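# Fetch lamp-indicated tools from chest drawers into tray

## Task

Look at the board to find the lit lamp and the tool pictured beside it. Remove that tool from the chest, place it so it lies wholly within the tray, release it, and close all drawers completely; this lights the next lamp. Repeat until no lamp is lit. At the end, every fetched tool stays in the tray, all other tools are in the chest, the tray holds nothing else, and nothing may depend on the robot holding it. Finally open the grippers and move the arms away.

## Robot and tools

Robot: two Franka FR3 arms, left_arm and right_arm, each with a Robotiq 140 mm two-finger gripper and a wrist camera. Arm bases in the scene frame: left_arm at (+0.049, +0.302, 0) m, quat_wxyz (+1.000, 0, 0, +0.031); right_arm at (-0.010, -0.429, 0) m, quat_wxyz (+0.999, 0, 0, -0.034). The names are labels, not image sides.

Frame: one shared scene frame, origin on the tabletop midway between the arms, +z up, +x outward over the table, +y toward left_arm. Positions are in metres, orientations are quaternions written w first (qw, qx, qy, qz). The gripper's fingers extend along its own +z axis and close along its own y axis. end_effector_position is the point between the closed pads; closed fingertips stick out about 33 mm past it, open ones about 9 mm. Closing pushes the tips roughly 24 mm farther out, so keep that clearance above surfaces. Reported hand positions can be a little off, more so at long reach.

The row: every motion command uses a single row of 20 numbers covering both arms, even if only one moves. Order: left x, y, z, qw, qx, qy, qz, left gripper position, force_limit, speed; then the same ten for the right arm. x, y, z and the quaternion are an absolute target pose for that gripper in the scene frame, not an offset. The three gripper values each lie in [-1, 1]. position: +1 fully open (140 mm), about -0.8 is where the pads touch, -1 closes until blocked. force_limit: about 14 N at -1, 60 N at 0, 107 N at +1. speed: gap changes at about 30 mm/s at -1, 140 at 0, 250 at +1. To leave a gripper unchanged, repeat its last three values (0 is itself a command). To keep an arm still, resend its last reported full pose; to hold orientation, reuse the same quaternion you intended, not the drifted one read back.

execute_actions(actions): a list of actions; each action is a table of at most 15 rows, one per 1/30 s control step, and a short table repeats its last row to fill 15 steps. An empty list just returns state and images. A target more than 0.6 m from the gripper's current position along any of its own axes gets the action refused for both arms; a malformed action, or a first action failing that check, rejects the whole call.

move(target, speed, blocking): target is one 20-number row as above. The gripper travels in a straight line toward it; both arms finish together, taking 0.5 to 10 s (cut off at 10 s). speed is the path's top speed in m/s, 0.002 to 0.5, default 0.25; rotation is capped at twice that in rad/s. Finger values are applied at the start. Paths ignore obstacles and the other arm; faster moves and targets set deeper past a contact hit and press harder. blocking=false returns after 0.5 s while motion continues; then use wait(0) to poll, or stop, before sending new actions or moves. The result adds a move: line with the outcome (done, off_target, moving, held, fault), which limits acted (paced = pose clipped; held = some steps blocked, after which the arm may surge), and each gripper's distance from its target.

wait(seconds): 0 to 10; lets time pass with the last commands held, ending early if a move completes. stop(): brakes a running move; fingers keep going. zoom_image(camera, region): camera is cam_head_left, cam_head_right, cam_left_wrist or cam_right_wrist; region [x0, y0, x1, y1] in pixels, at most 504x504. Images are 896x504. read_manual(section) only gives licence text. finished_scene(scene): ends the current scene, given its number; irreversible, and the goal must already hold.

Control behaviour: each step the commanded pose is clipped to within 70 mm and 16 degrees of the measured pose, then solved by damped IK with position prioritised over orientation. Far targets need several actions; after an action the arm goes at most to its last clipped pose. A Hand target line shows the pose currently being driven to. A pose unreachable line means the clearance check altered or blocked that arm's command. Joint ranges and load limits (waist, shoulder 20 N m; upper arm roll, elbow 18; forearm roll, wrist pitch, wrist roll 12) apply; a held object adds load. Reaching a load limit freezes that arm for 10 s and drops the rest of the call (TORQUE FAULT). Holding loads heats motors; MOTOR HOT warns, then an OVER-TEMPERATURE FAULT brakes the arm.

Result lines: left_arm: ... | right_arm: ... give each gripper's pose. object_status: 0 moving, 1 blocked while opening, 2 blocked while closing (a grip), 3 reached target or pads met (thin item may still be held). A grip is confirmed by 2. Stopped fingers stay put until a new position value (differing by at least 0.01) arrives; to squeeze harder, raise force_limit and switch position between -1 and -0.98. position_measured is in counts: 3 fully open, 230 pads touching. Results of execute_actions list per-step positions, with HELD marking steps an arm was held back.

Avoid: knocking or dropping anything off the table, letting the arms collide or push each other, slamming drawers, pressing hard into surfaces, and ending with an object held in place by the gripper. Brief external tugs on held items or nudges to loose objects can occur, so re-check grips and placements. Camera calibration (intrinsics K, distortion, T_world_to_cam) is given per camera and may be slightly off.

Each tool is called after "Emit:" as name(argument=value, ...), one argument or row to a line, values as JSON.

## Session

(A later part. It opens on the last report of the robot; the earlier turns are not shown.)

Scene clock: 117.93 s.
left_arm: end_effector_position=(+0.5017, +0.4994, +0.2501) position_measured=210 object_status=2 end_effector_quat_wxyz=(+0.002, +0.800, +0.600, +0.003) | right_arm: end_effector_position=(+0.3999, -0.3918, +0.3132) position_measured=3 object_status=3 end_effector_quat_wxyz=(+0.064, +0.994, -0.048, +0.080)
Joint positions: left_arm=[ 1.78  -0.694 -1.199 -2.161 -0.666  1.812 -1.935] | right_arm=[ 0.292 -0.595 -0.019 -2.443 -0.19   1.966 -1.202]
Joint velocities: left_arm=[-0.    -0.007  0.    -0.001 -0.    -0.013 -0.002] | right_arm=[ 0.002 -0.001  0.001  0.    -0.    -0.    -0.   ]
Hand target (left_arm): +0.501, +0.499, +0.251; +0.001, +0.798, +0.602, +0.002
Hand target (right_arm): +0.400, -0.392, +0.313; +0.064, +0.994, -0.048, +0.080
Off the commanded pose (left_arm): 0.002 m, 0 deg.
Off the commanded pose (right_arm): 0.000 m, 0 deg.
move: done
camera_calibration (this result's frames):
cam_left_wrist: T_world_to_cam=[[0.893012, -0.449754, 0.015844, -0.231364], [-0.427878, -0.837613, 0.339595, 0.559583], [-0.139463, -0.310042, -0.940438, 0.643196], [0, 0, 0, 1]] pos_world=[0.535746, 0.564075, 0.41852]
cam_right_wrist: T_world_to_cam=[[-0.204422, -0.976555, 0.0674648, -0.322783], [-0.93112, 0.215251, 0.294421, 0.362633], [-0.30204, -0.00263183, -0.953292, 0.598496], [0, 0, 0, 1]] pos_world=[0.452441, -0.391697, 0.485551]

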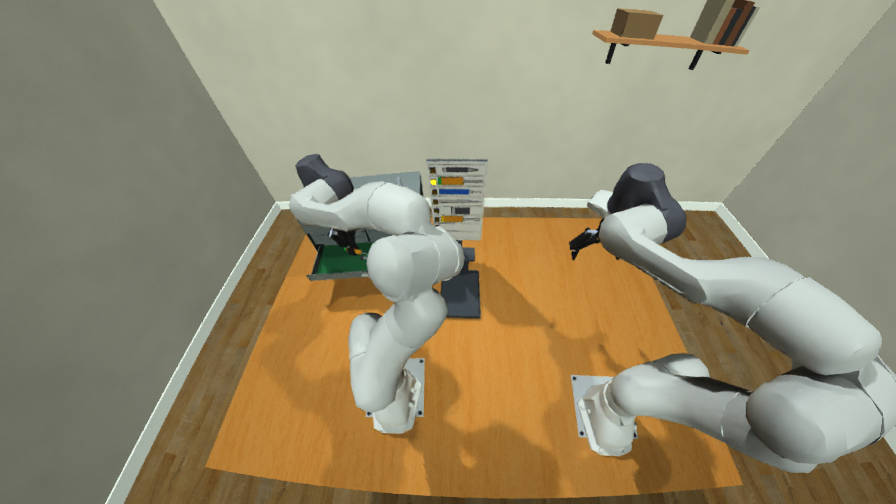

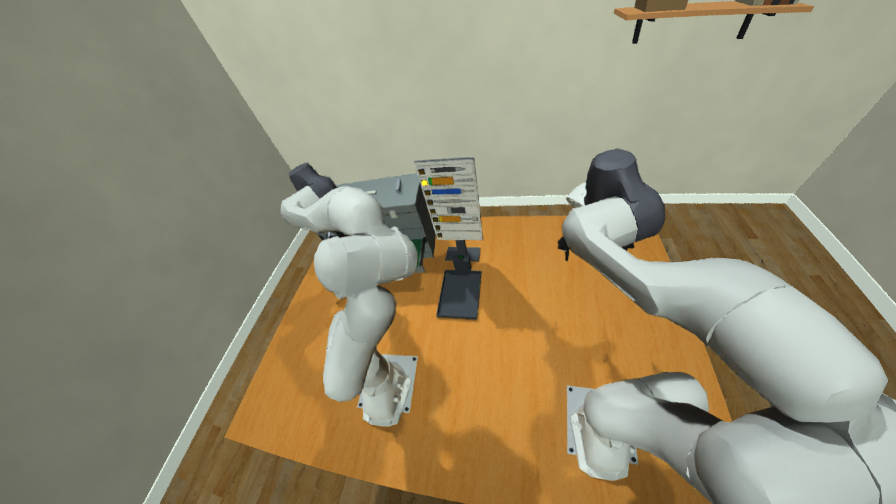

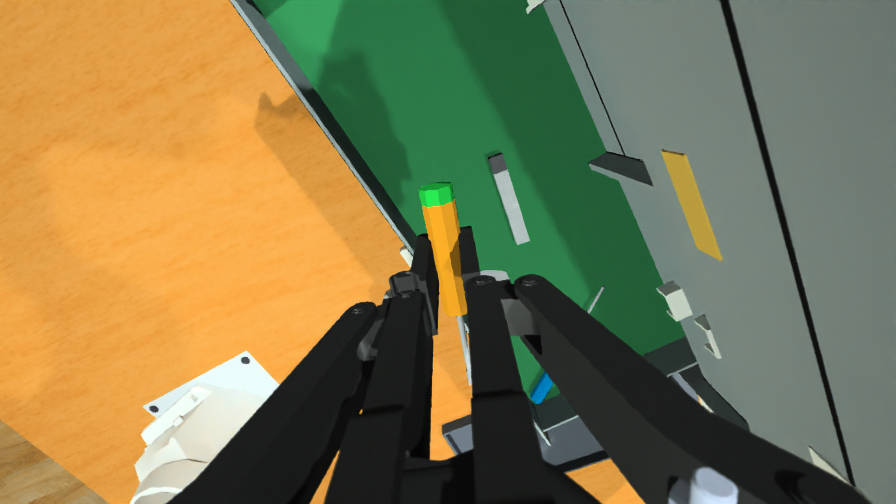

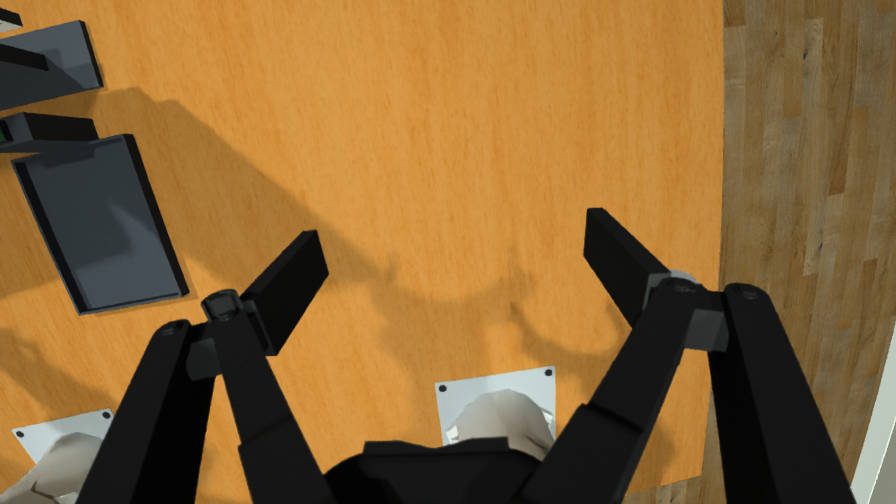

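Emit:
move(
  target=[0.47,0.13,0.2,0,1,0,0,-1,0,0,0.3999,-0.3918,0.3132,0.064,0.994,-0.048,0.08,1,0,0],
  speed=0.2,
)

Emit:
move(
  target=[0.47,0.13,0.065,0,1,0,0,-1,0,0,0.3999,-0.3918,0.3132,0.064,0.994,-0.048,0.08,1,0,0],
  speed=0.08,
)

Scene clock: 122.30 s.
left_arm: end_effector_position=(+0.4682, +0.1296, +0.2004) position_measured=210 object_status=2 end_effector_quat_wxyz=(+0.007, +1.000, +0.010, +0.007) | right_arm: end_effector_position=(+0.3999, -0.3918, +0.3132) position_measured=3 object_status=3 end_effector_quat_wxyz=(+0.064, +0.994, -0.048, +0.080)
Joint positions: left_arm=[ 0.794 -0.684 -1.119 -2.384 -0.676  1.966 -1.457] | right_arm=[ 0.292 -0.595 -0.019 -2.443 -0.19   1.966 -1.202]
Joint velocities: left_arm=[ 0.     0.002 -0.001 -0.001 -0.     0.01   0.028] | right_arm=[-0.001  0.001  0.001  0.    -0.     0.     0.001]
Hand target (left_arm): +0.469, +0.129, +0.201; +0.005, +1.000, -0.000, +0.009
Hand target (right_arm): +0.400, -0.392, +0.313; +0.064, +0.994, -0.048, +0.080
Off the commanded pose (left_arm): 0.002 m, 2 deg.
Off the commanded pose (right_arm): 0.000 m, 0 deg.
move: done
camera_calibration (this result's frames):
cam_left_wrist: T_world_to_cam=[[-0.161932, -0.98659, 0.0204725, 0.195597], [-0.931622, 0.159684, 0.326467, 0.361551], [-0.325358, 0.0337927, -0.944987, 0.52056], [0, 0, 0, 1]] pos_world=[0.537871, 0.117649, 0.369884]
cam_right_wrist: T_world_to_cam=[[-0.204422, -0.976555, 0.0674648, -0.322783], [-0.93112, 0.215251, 0.294421, 0.362633], [-0.30204, -0.00263185, -0.953292, 0.598496], [0, 0, 0, 1]] pos_world=[0.452441, -0.391697, 0.485551]

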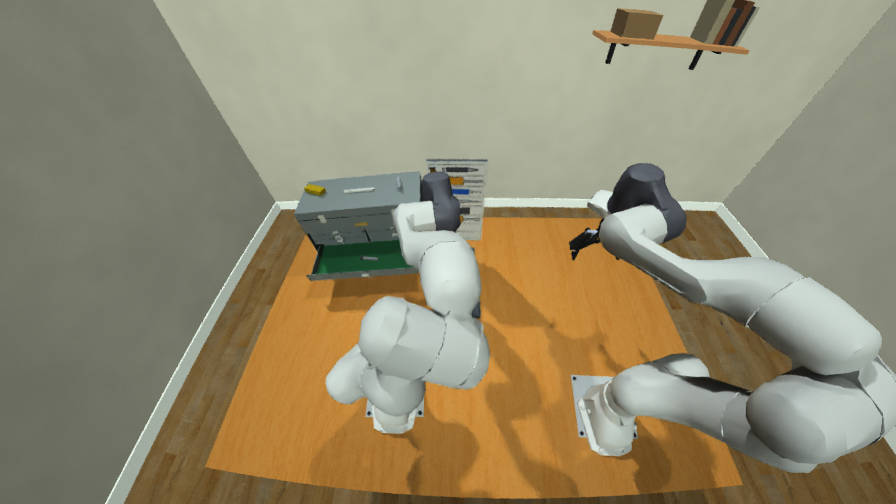

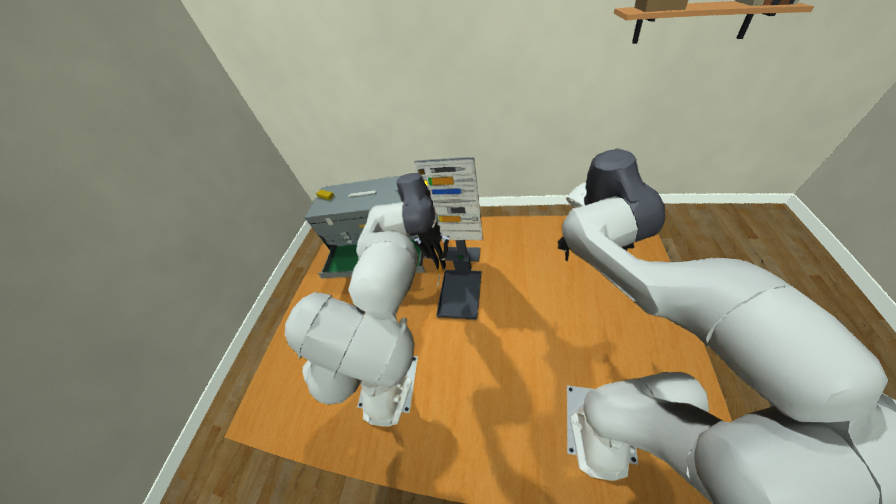

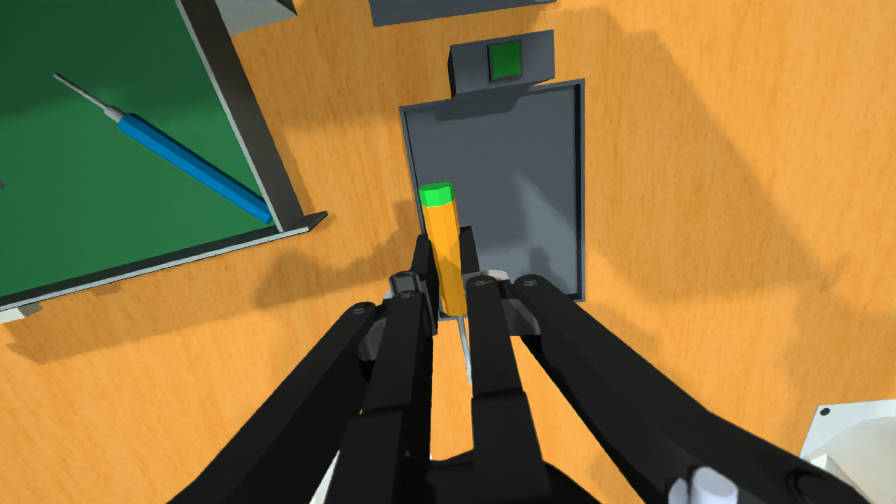

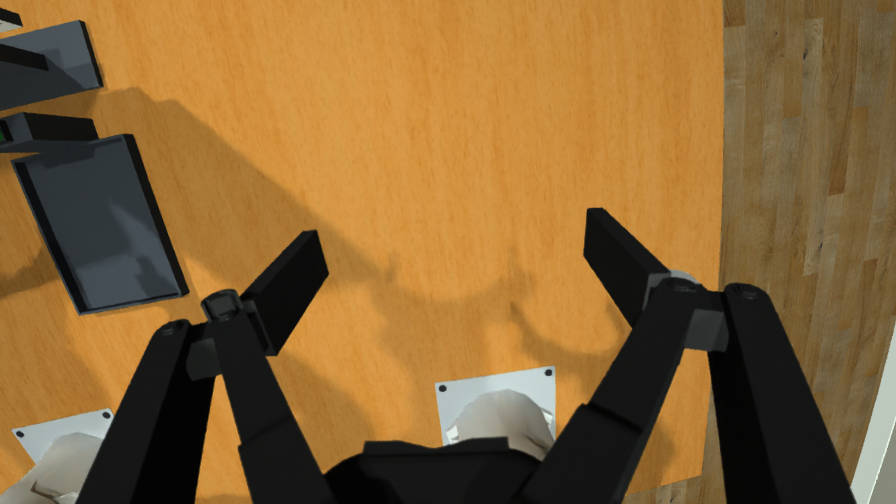

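Scene clock: 124.50 s.
left_arm: end_effector_position=(+0.4684, +0.1325, +0.0636) position_measured=210 object_status=2 end_effector_quat_wxyz=(-0.003, +1.000, +0.002, -0.004) | right_arm: end_effector_position=(+0.3999, -0.3918, +0.3132) position_measured=3 object_status=3 end_effector_quat_wxyz=(+0.064, +0.994, -0.048, +0.080)
Joint positions: left_arm=[ 1.096 -0.542 -1.586 -2.488 -0.775  2.319 -1.411] | right_arm=[ 0.292 -0.595 -0.019 -2.443 -0.19   1.966 -1.202]
Joint velocities: left_arm=[ 0.004  0.01  -0.004  0.002  0.001  0.019  0.006] | right_arm=[ 0.001  0.    -0.001  0.001 -0.    -0.001 -0.   ]
Hand target (left_arm): +0.470, +0.132, +0.064; -0.002, +1.000, -0.001, -0.001
Hand target (right_arm): +0.400, -0.392, +0.313; +0.064, +0.994, -0.048, +0.080
Off the commanded pose (left_arm): 0.003 m, 1 deg.
Off the commanded pose (right_arm): 0.000 m, 0 deg.
move: done
camera_calibration (this result's frames):
cam_left_wrist: T_world_to_cam=[[-0.17766, -0.984083, 0.00418719, 0.209347], [-0.921665, 0.16788, 0.349785, 0.398695], [-0.344921, 0.0582838, -0.93682, 0.396654], [0, 0, 0, 1]] pos_world=[0.541471, 0.115964, 0.23126]
cam_right_wrist: T_world_to_cam=[[-0.204422, -0.976555, 0.0674648, -0.322783], [-0.93112, 0.21525, 0.294421, 0.362633], [-0.30204, -0.00263188, -0.953292, 0.598496], [0, 0, 0, 1]] pos_world=[0.452441, -0.391697, 0.485551]

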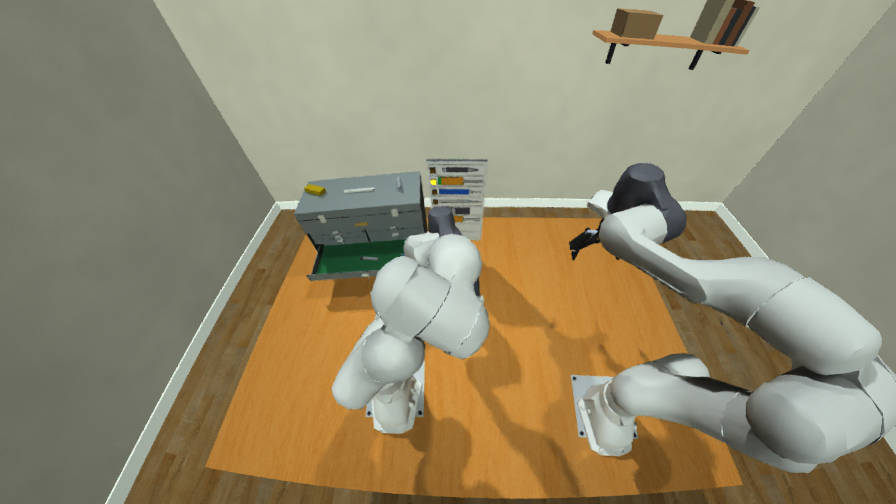

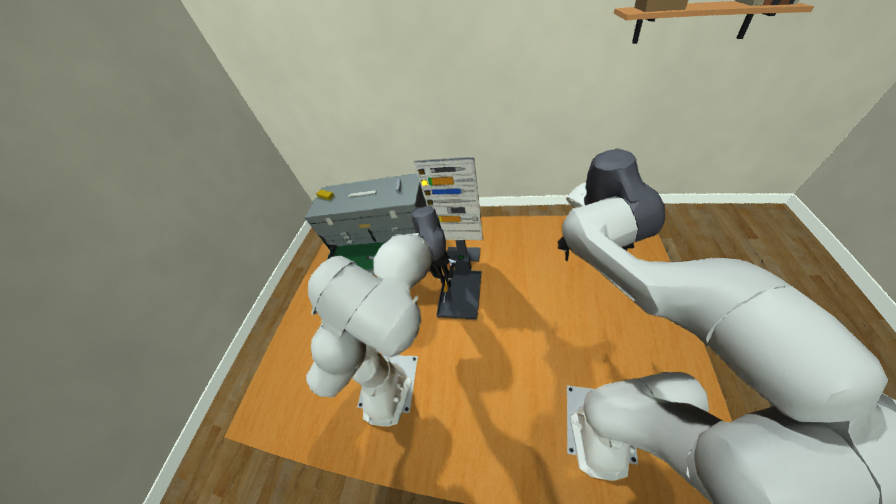

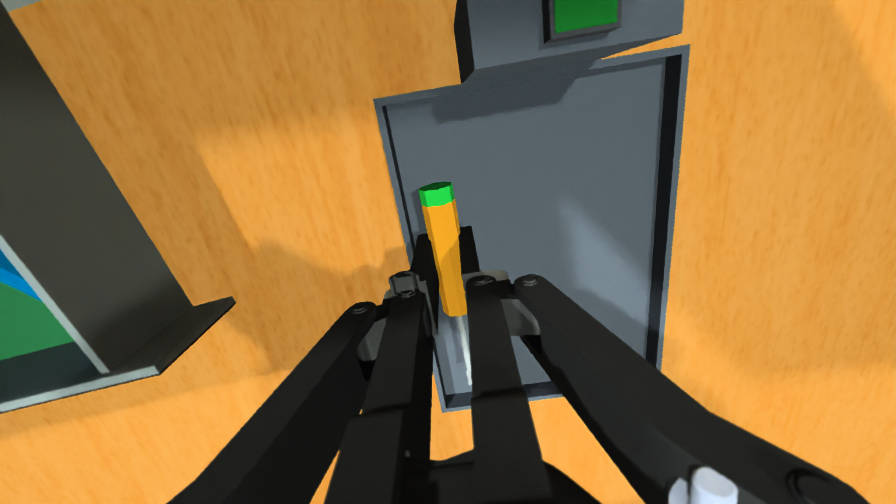

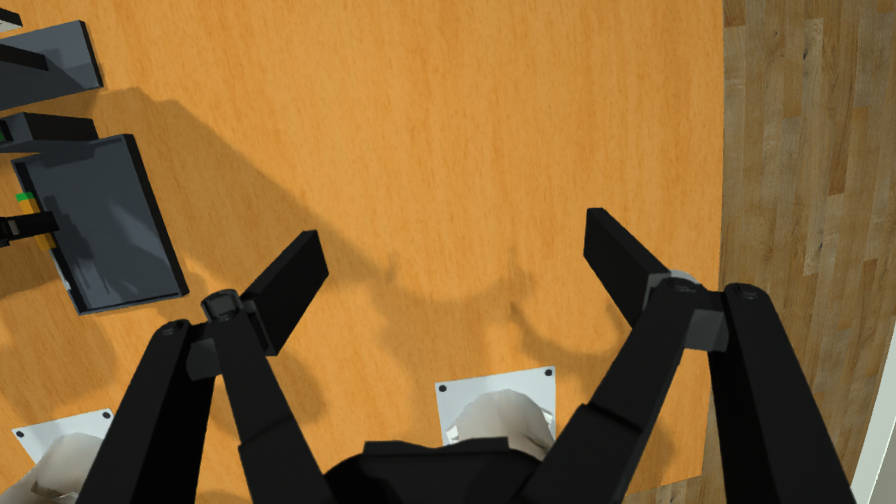

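Shift +x 2 cm, −y 1.5 cm.

Emit:
move(
  target=[0.49,0.115,0.052,0,1,0,0,-1,0,0,0.3999,-0.3918,0.3132,0.064,0.994,-0.048,0.08,1,0,0],
  speed=0.05,
)

Emit:
move(
  target=[0.49,0.115,0.052,0,1,0,0,-0.45,0,0,0.3999,-0.3918,0.3132,0.064,0.994,-0.048,0.08,1,0,0],
)

Emit:
move(
  target=[0.45,0.15,0.22,0,1,0,0,-0.2,0,0,0.3999,-0.3918,0.3132,0.064,0.994,-0.048,0.08,1,0,0],
  speed=0.15,
)

Emit:
move(
  target=[0.408,0.460,0.186,-0.036,0.960,0.085,0.262,-0.2,0,0,0.3999,-0.3918,0.3132,0.064,0.994,-0.048,0.08,1,0,0],
  speed=0.2,
)

Scene clock: 125.63 s.
left_arm: end_effector_position=(+0.4873, +0.1158, +0.0509) position_measured=210 object_status=2 end_effector_quat_wxyz=(-0.001, +1.000, -0.003, -0.003) | right_arm: end_effector_position=(+0.3999, -0.3918, +0.3132) position_measured=3 object_status=3 end_effector_quat_wxyz=(+0.064, +0.994, -0.048, +0.080)
Joint positions: left_arm=[ 1.241 -0.55  -1.737 -2.414 -0.795  2.332 -1.41 ] | right_arm=[ 0.292 -0.595 -0.019 -2.443 -0.19   1.966 -1.202]
Joint velocities: left_arm=[ 0.01  -0.001 -0.007  0.004 -0.001  0.002 -0.   ] | right_arm=[-0.001 -0.001 -0.001 -0.     0.001  0.001  0.   ]
Hand target (left_arm): +0.489, +0.115, +0.051; -0.000, +1.000, +0.000, -0.001
Hand target (right_arm): +0.400, -0.392, +0.313; +0.064, +0.994, -0.048, +0.080
Off the commanded pose (left_arm): 0.003 m, 1 deg.
Off the commanded pose (right_arm): 0.000 m, 0 deg.
move: done
camera_calibration (this result's frames):
cam_left_wrist: T_world_to_cam=[[-0.187963, -0.982142, 0.00818157, 0.200847], [-0.920136, 0.178997, 0.348297, 0.421382], [-0.343541, 0.0579386, -0.937349, 0.391641], [0, 0, 0, 1]] pos_world=[0.560025, 0.0991428, 0.218695]
cam_right_wrist: T_world_to_cam=[[-0.204422, -0.976555, 0.067465, -0.322783], [-0.93112, 0.21525, 0.294421, 0.362633], [-0.30204, -0.002632, -0.953292, 0.598496], [0, 0, 0, 1]] pos_world=[0.452441, -0.391697, 0.485551]

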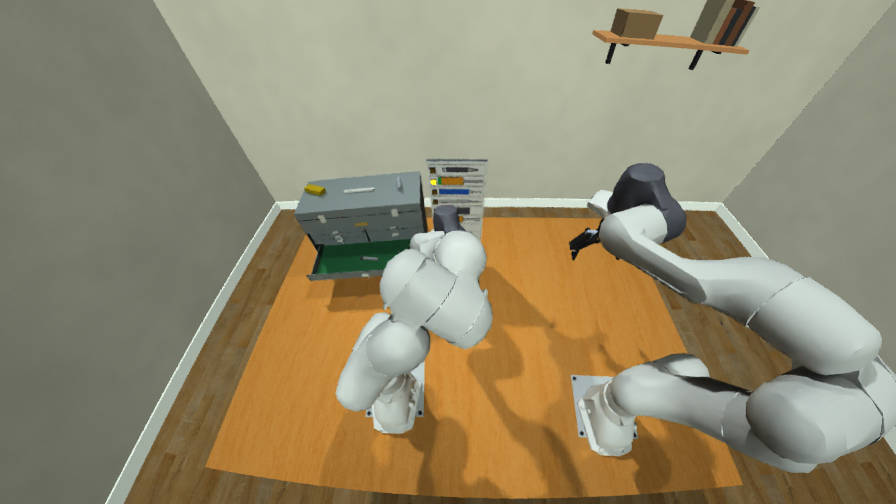

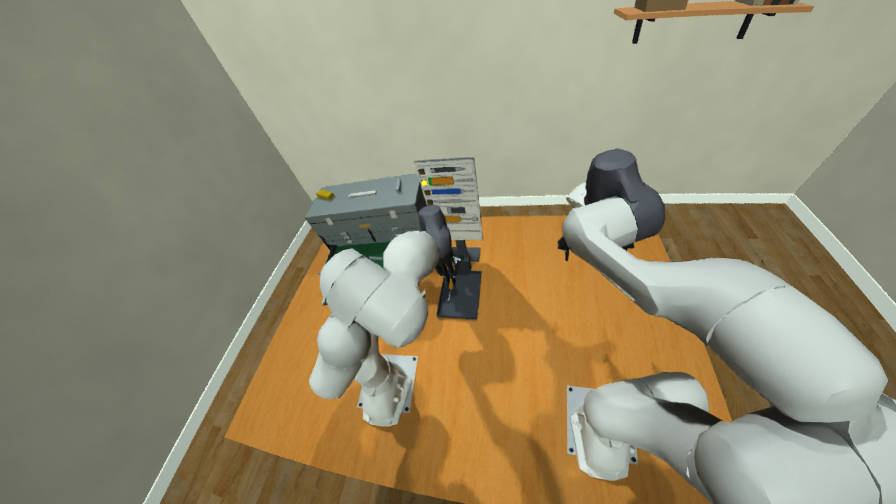

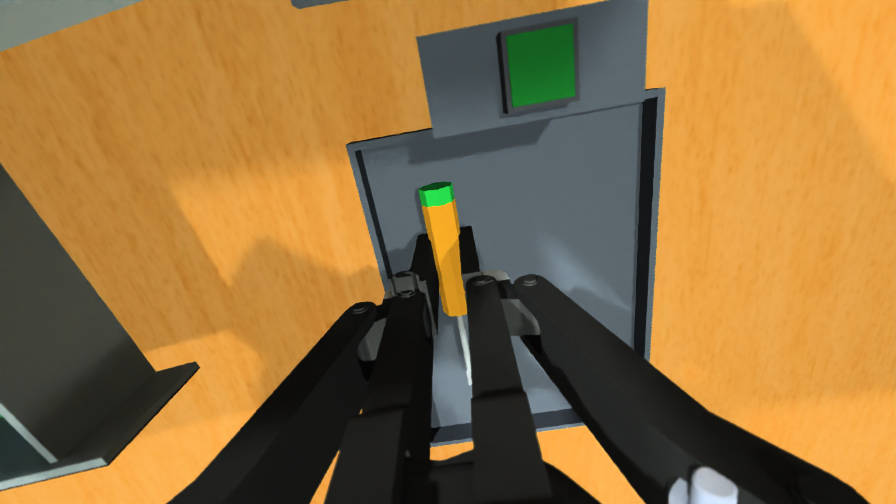

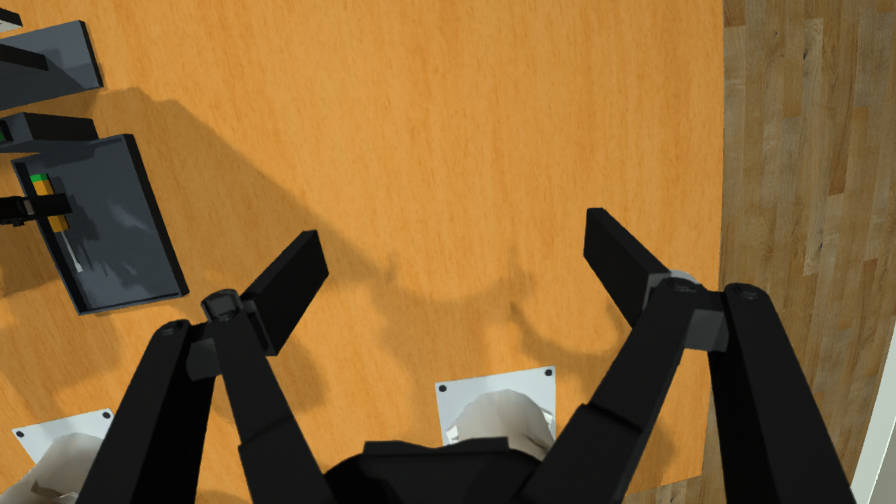

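Scene clock: 126.33 s.
left_arm: end_effector_position=(+0.4877, +0.1155, +0.0512) position_measured=186 object_status=3 end_effector_quat_wxyz=(-0.001, +1.000, -0.003, -0.003) | right_arm: end_effector_position=(+0.3999, -0.3918, +0.3132) position_measured=3 object_status=3 end_effector_quat_wxyz=(+0.064, +0.994, -0.048, +0.080)
Joint positions: left_arm=[ 1.241 -0.55  -1.737 -2.414 -0.795  2.333 -1.41 ] | right_arm=[ 0.292 -0.595 -0.019 -2.443 -0.19   1.966 -1.202]
Joint velocities: left_arm=[-0.    -0.     0.001  0.    -0.002  0.001 -0.   ] | right_arm=[ 0.     0.001  0.     0.     0.    -0.001  0.   ]
Hand target (left_arm): +0.490, +0.115, +0.052; +0.000, +1.000, +0.000, -0.000
Hand target (right_arm): +0.400, -0.392, +0.313; +0.064, +0.994, -0.048, +0.080
Off the commanded pose (left_arm): 0.002 m, 1 deg.
Off the commanded pose (right_arm): 0.000 m, 0 deg.
move: done
camera_calibration (this result's frames):
cam_left_wrist: T_world_to_cam=[[-0.1883, -0.982078, 0.00815234, 0.200844], [-0.920446, 0.179366, 0.347285, 0.421926], [-0.342523, 0.0578899, -0.937724, 0.391579], [0, 0, 0, 1]] pos_world=[0.560304, 0.0988969, 0.219027]
cam_right_wrist: T_world_to_cam=[[-0.204422, -0.976555, 0.0674648, -0.322783], [-0.93112, 0.215251, 0.294421, 0.362633], [-0.30204, -0.00263177, -0.953292, 0.598496], [0, 0, 0, 1]] pos_world=[0.452441, -0.391697, 0.485551]

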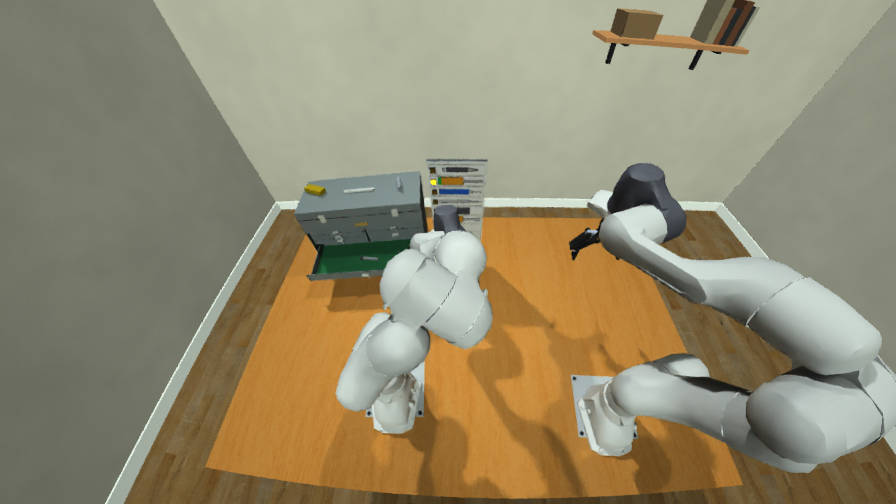

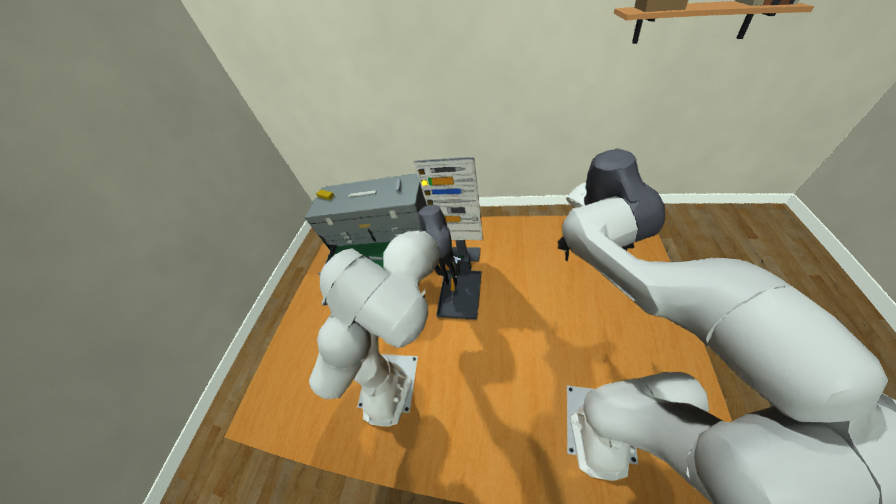

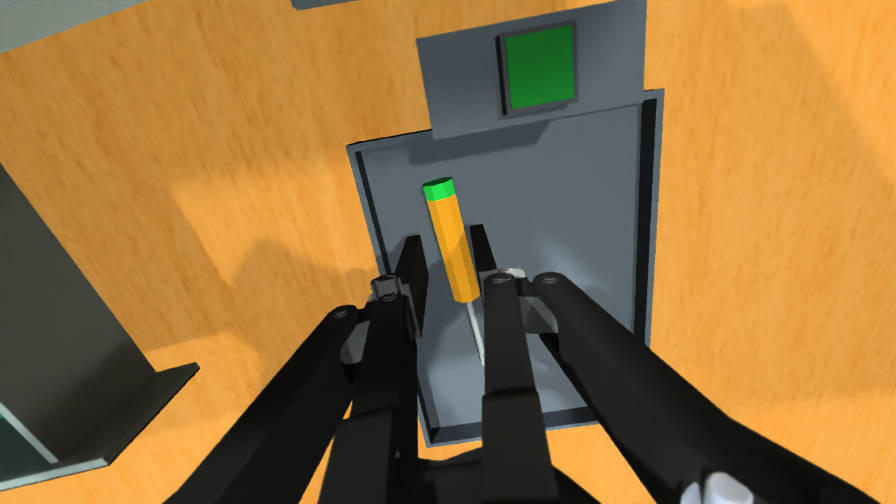

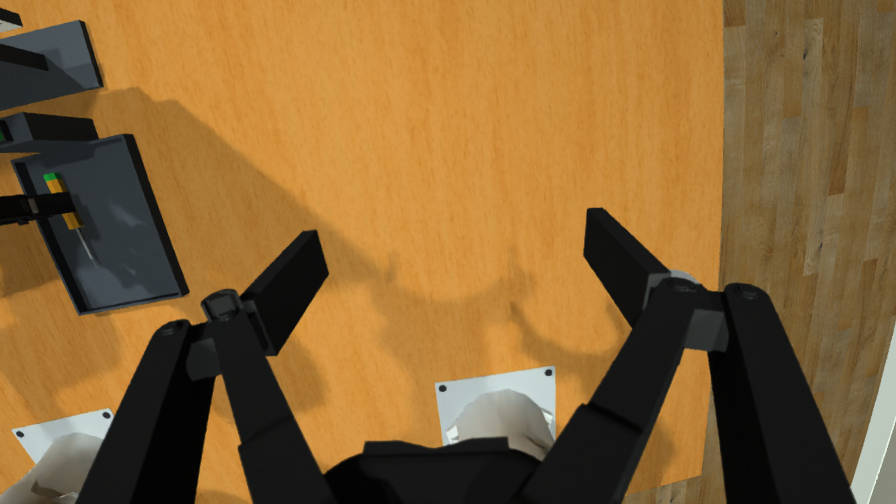

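Scene clock: 128.20 s.
left_arm: end_effector_position=(+0.4518, +0.1473, +0.2217) position_measured=154 object_status=3 end_effector_quat_wxyz=(+0.004, +1.000, +0.002, +0.003) | right_arm: end_effector_position=(+0.3999, -0.3918, +0.3132) position_measured=3 object_status=3 end_effector_quat_wxyz=(+0.064, +0.994, -0.048, +0.080)
Joint positions: left_arm=[ 0.722 -0.719 -1.005 -2.407 -0.637  1.904 -1.427] | right_arm=[ 0.292 -0.595 -0.019 -2.443 -0.19   1.966 -1.202]
Joint velocities: left_arm=[ 0.001 -0.004  0.     0.001 -0.001 -0.013 -0.001] | right_arm=[-0.     0.002  0.     0.    -0.001 -0.     0.   ]
Hand target (left_arm): +0.451, +0.148, +0.223; +0.002, +1.000, +0.001, +0.002
Hand target (right_arm): +0.400, -0.392, +0.313; +0.064, +0.994, -0.048, +0.080
Off the commanded pose (left_arm): 0.004 m, 1 deg.
Off the commanded pose (right_arm): 0.000 m, 0 deg.
move: off_target (left_arm)
camera_calibration (this result's frames):
cam_left_wrist: T_world_to_cam=[[-0.17843, -0.983823, 0.0159593, 0.218005], [-0.926438, 0.173442, 0.334112, 0.330424], [-0.331475, 0.0448304, -0.942398, 0.535282], [0, 0, 0, 1]] pos_world=[0.522449, 0.133172, 0.39057]
cam_right_wrist: T_world_to_cam=[[-0.204421, -0.976555, 0.0674648, -0.322783], [-0.93112, 0.21525, 0.294421, 0.362633], [-0.30204, -0.00263187, -0.953292, 0.598496], [0, 0, 0, 1]] pos_world=[0.452441, -0.391697, 0.485551]

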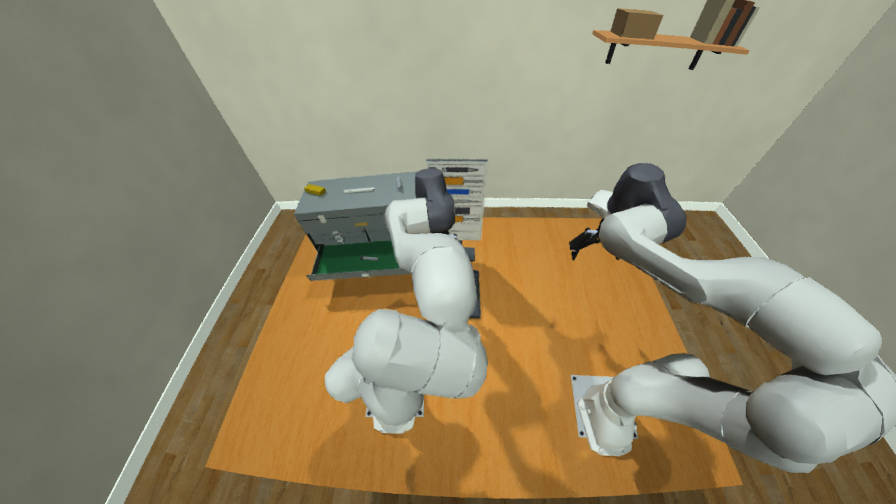

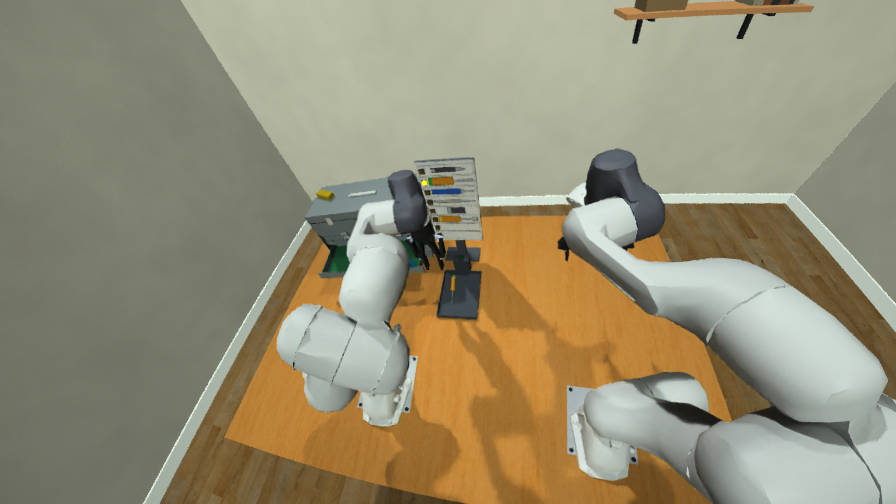

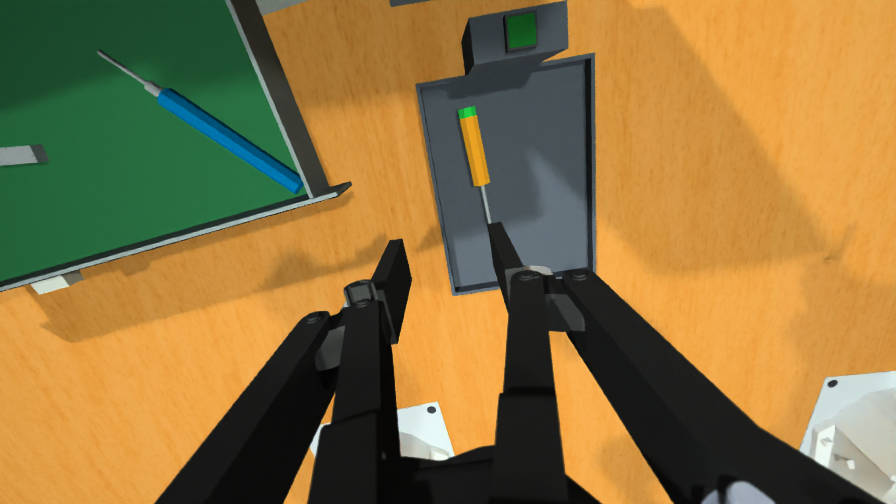

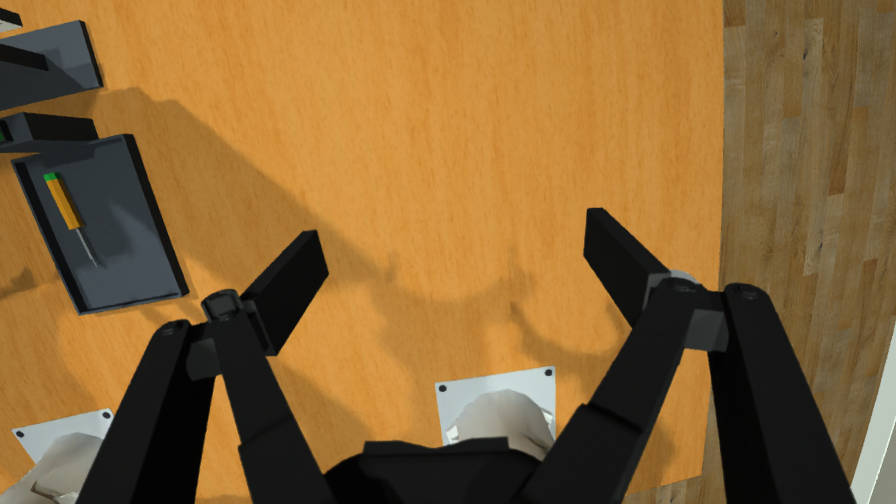

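Scene clock: 130.97 s.
left_arm: end_effector_position=(+0.4088, +0.4647, +0.1901) position_measured=154 object_status=3 end_effector_quat_wxyz=(-0.037, +0.961, +0.101, +0.254) | right_arm: end_effector_position=(+0.3999, -0.3918, +0.3132) position_measured=3 object_status=3 end_effector_quat_wxyz=(+0.064, +0.994, -0.048, +0.080)
Joint positions: left_arm=[ 0.786 -0.934 -0.526 -3.045 -0.954  2.528 -0.664] | right_arm=[ 0.292 -0.595 -0.019 -2.443 -0.19   1.966 -1.202]
Joint velocities: left_arm=[ 0.103 -0.06  -0.12   0.    -0.153 -0.067  0.13 ] | right_arm=[ 0.002  0.     0.002  0.001  0.     0.001 -0.001]
Hand target (left_arm): +0.408, +0.463, +0.189; -0.037, +0.963, +0.086, +0.254
Hand target (right_arm): +0.400, -0.392, +0.313; +0.064, +0.994, -0.048, +0.080
Off the commanded pose (left_arm): 0.006 m, 2 deg.
Off the commanded pose (right_arm): 0.000 m, 0 deg.
joint sent to its limit (left arm) — the command would take joint 4 (elbow) past its lower limit, so that joint was sent only as far as its limit.
move: off_target (left_arm)
camera_calibration (this result's frames):
cam_left_wrist: T_world_to_cam=[[0.0504083, -0.993505, -0.102014, 0.456468], [-0.987063, -0.0339928, -0.156686, 0.460608], [0.152201, 0.108592, -0.982366, 0.257246], [0, 0, 0, 1]] pos_world=[0.392486, 0.441225, 0.371447]
cam_right_wrist: T_world_to_cam=[[-0.204422, -0.976555, 0.0674648, -0.322783], [-0.93112, 0.215251, 0.294421, 0.362633], [-0.30204, -0.00263185, -0.953292, 0.598496], [0, 0, 0, 1]] pos_world=[0.452441, -0.391697, 0.485551]

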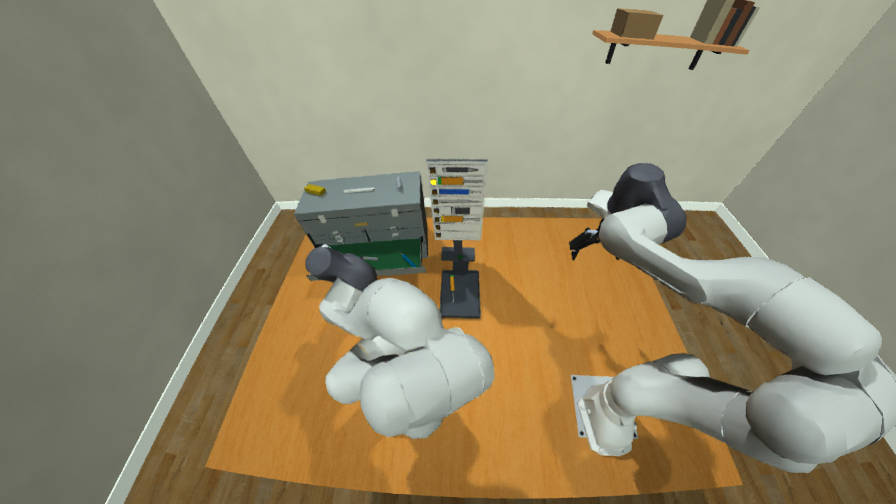

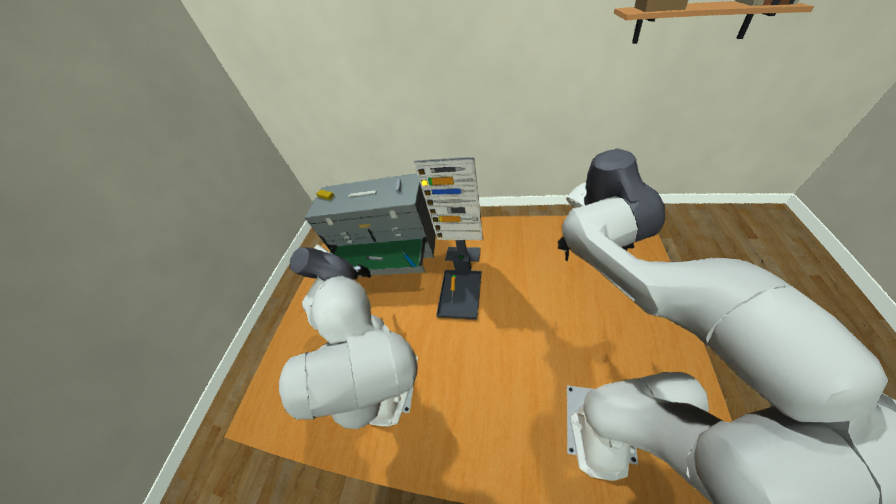

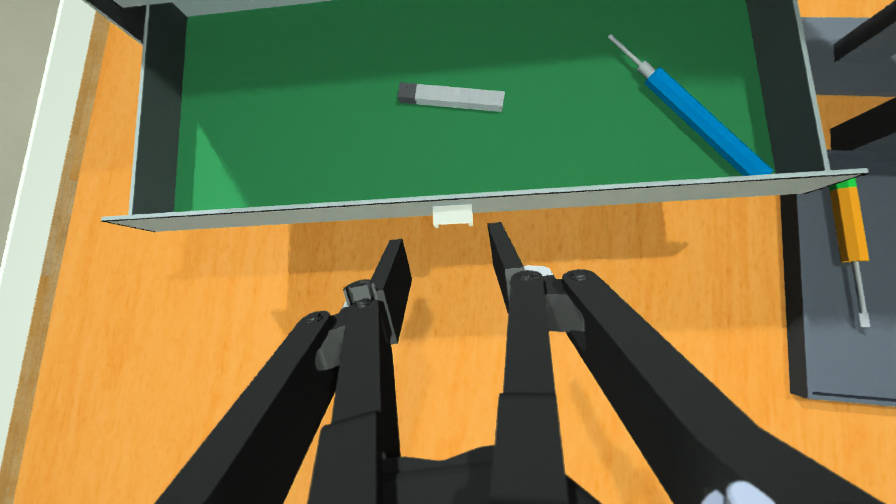

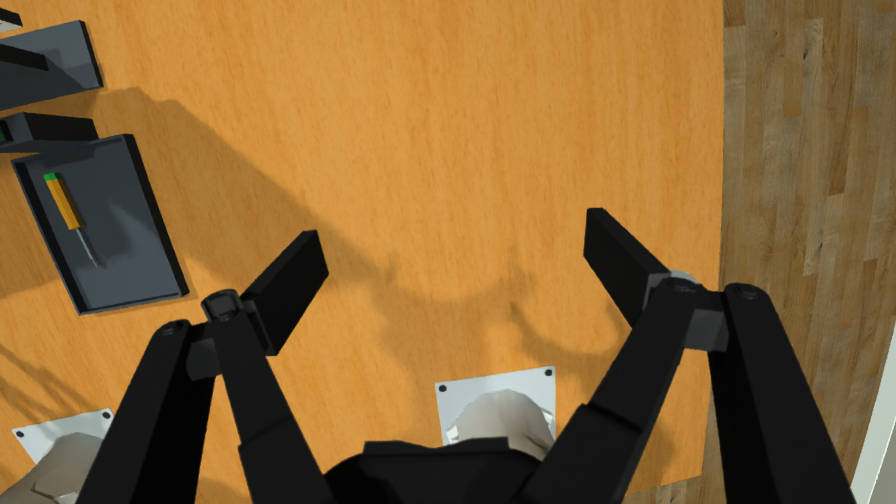

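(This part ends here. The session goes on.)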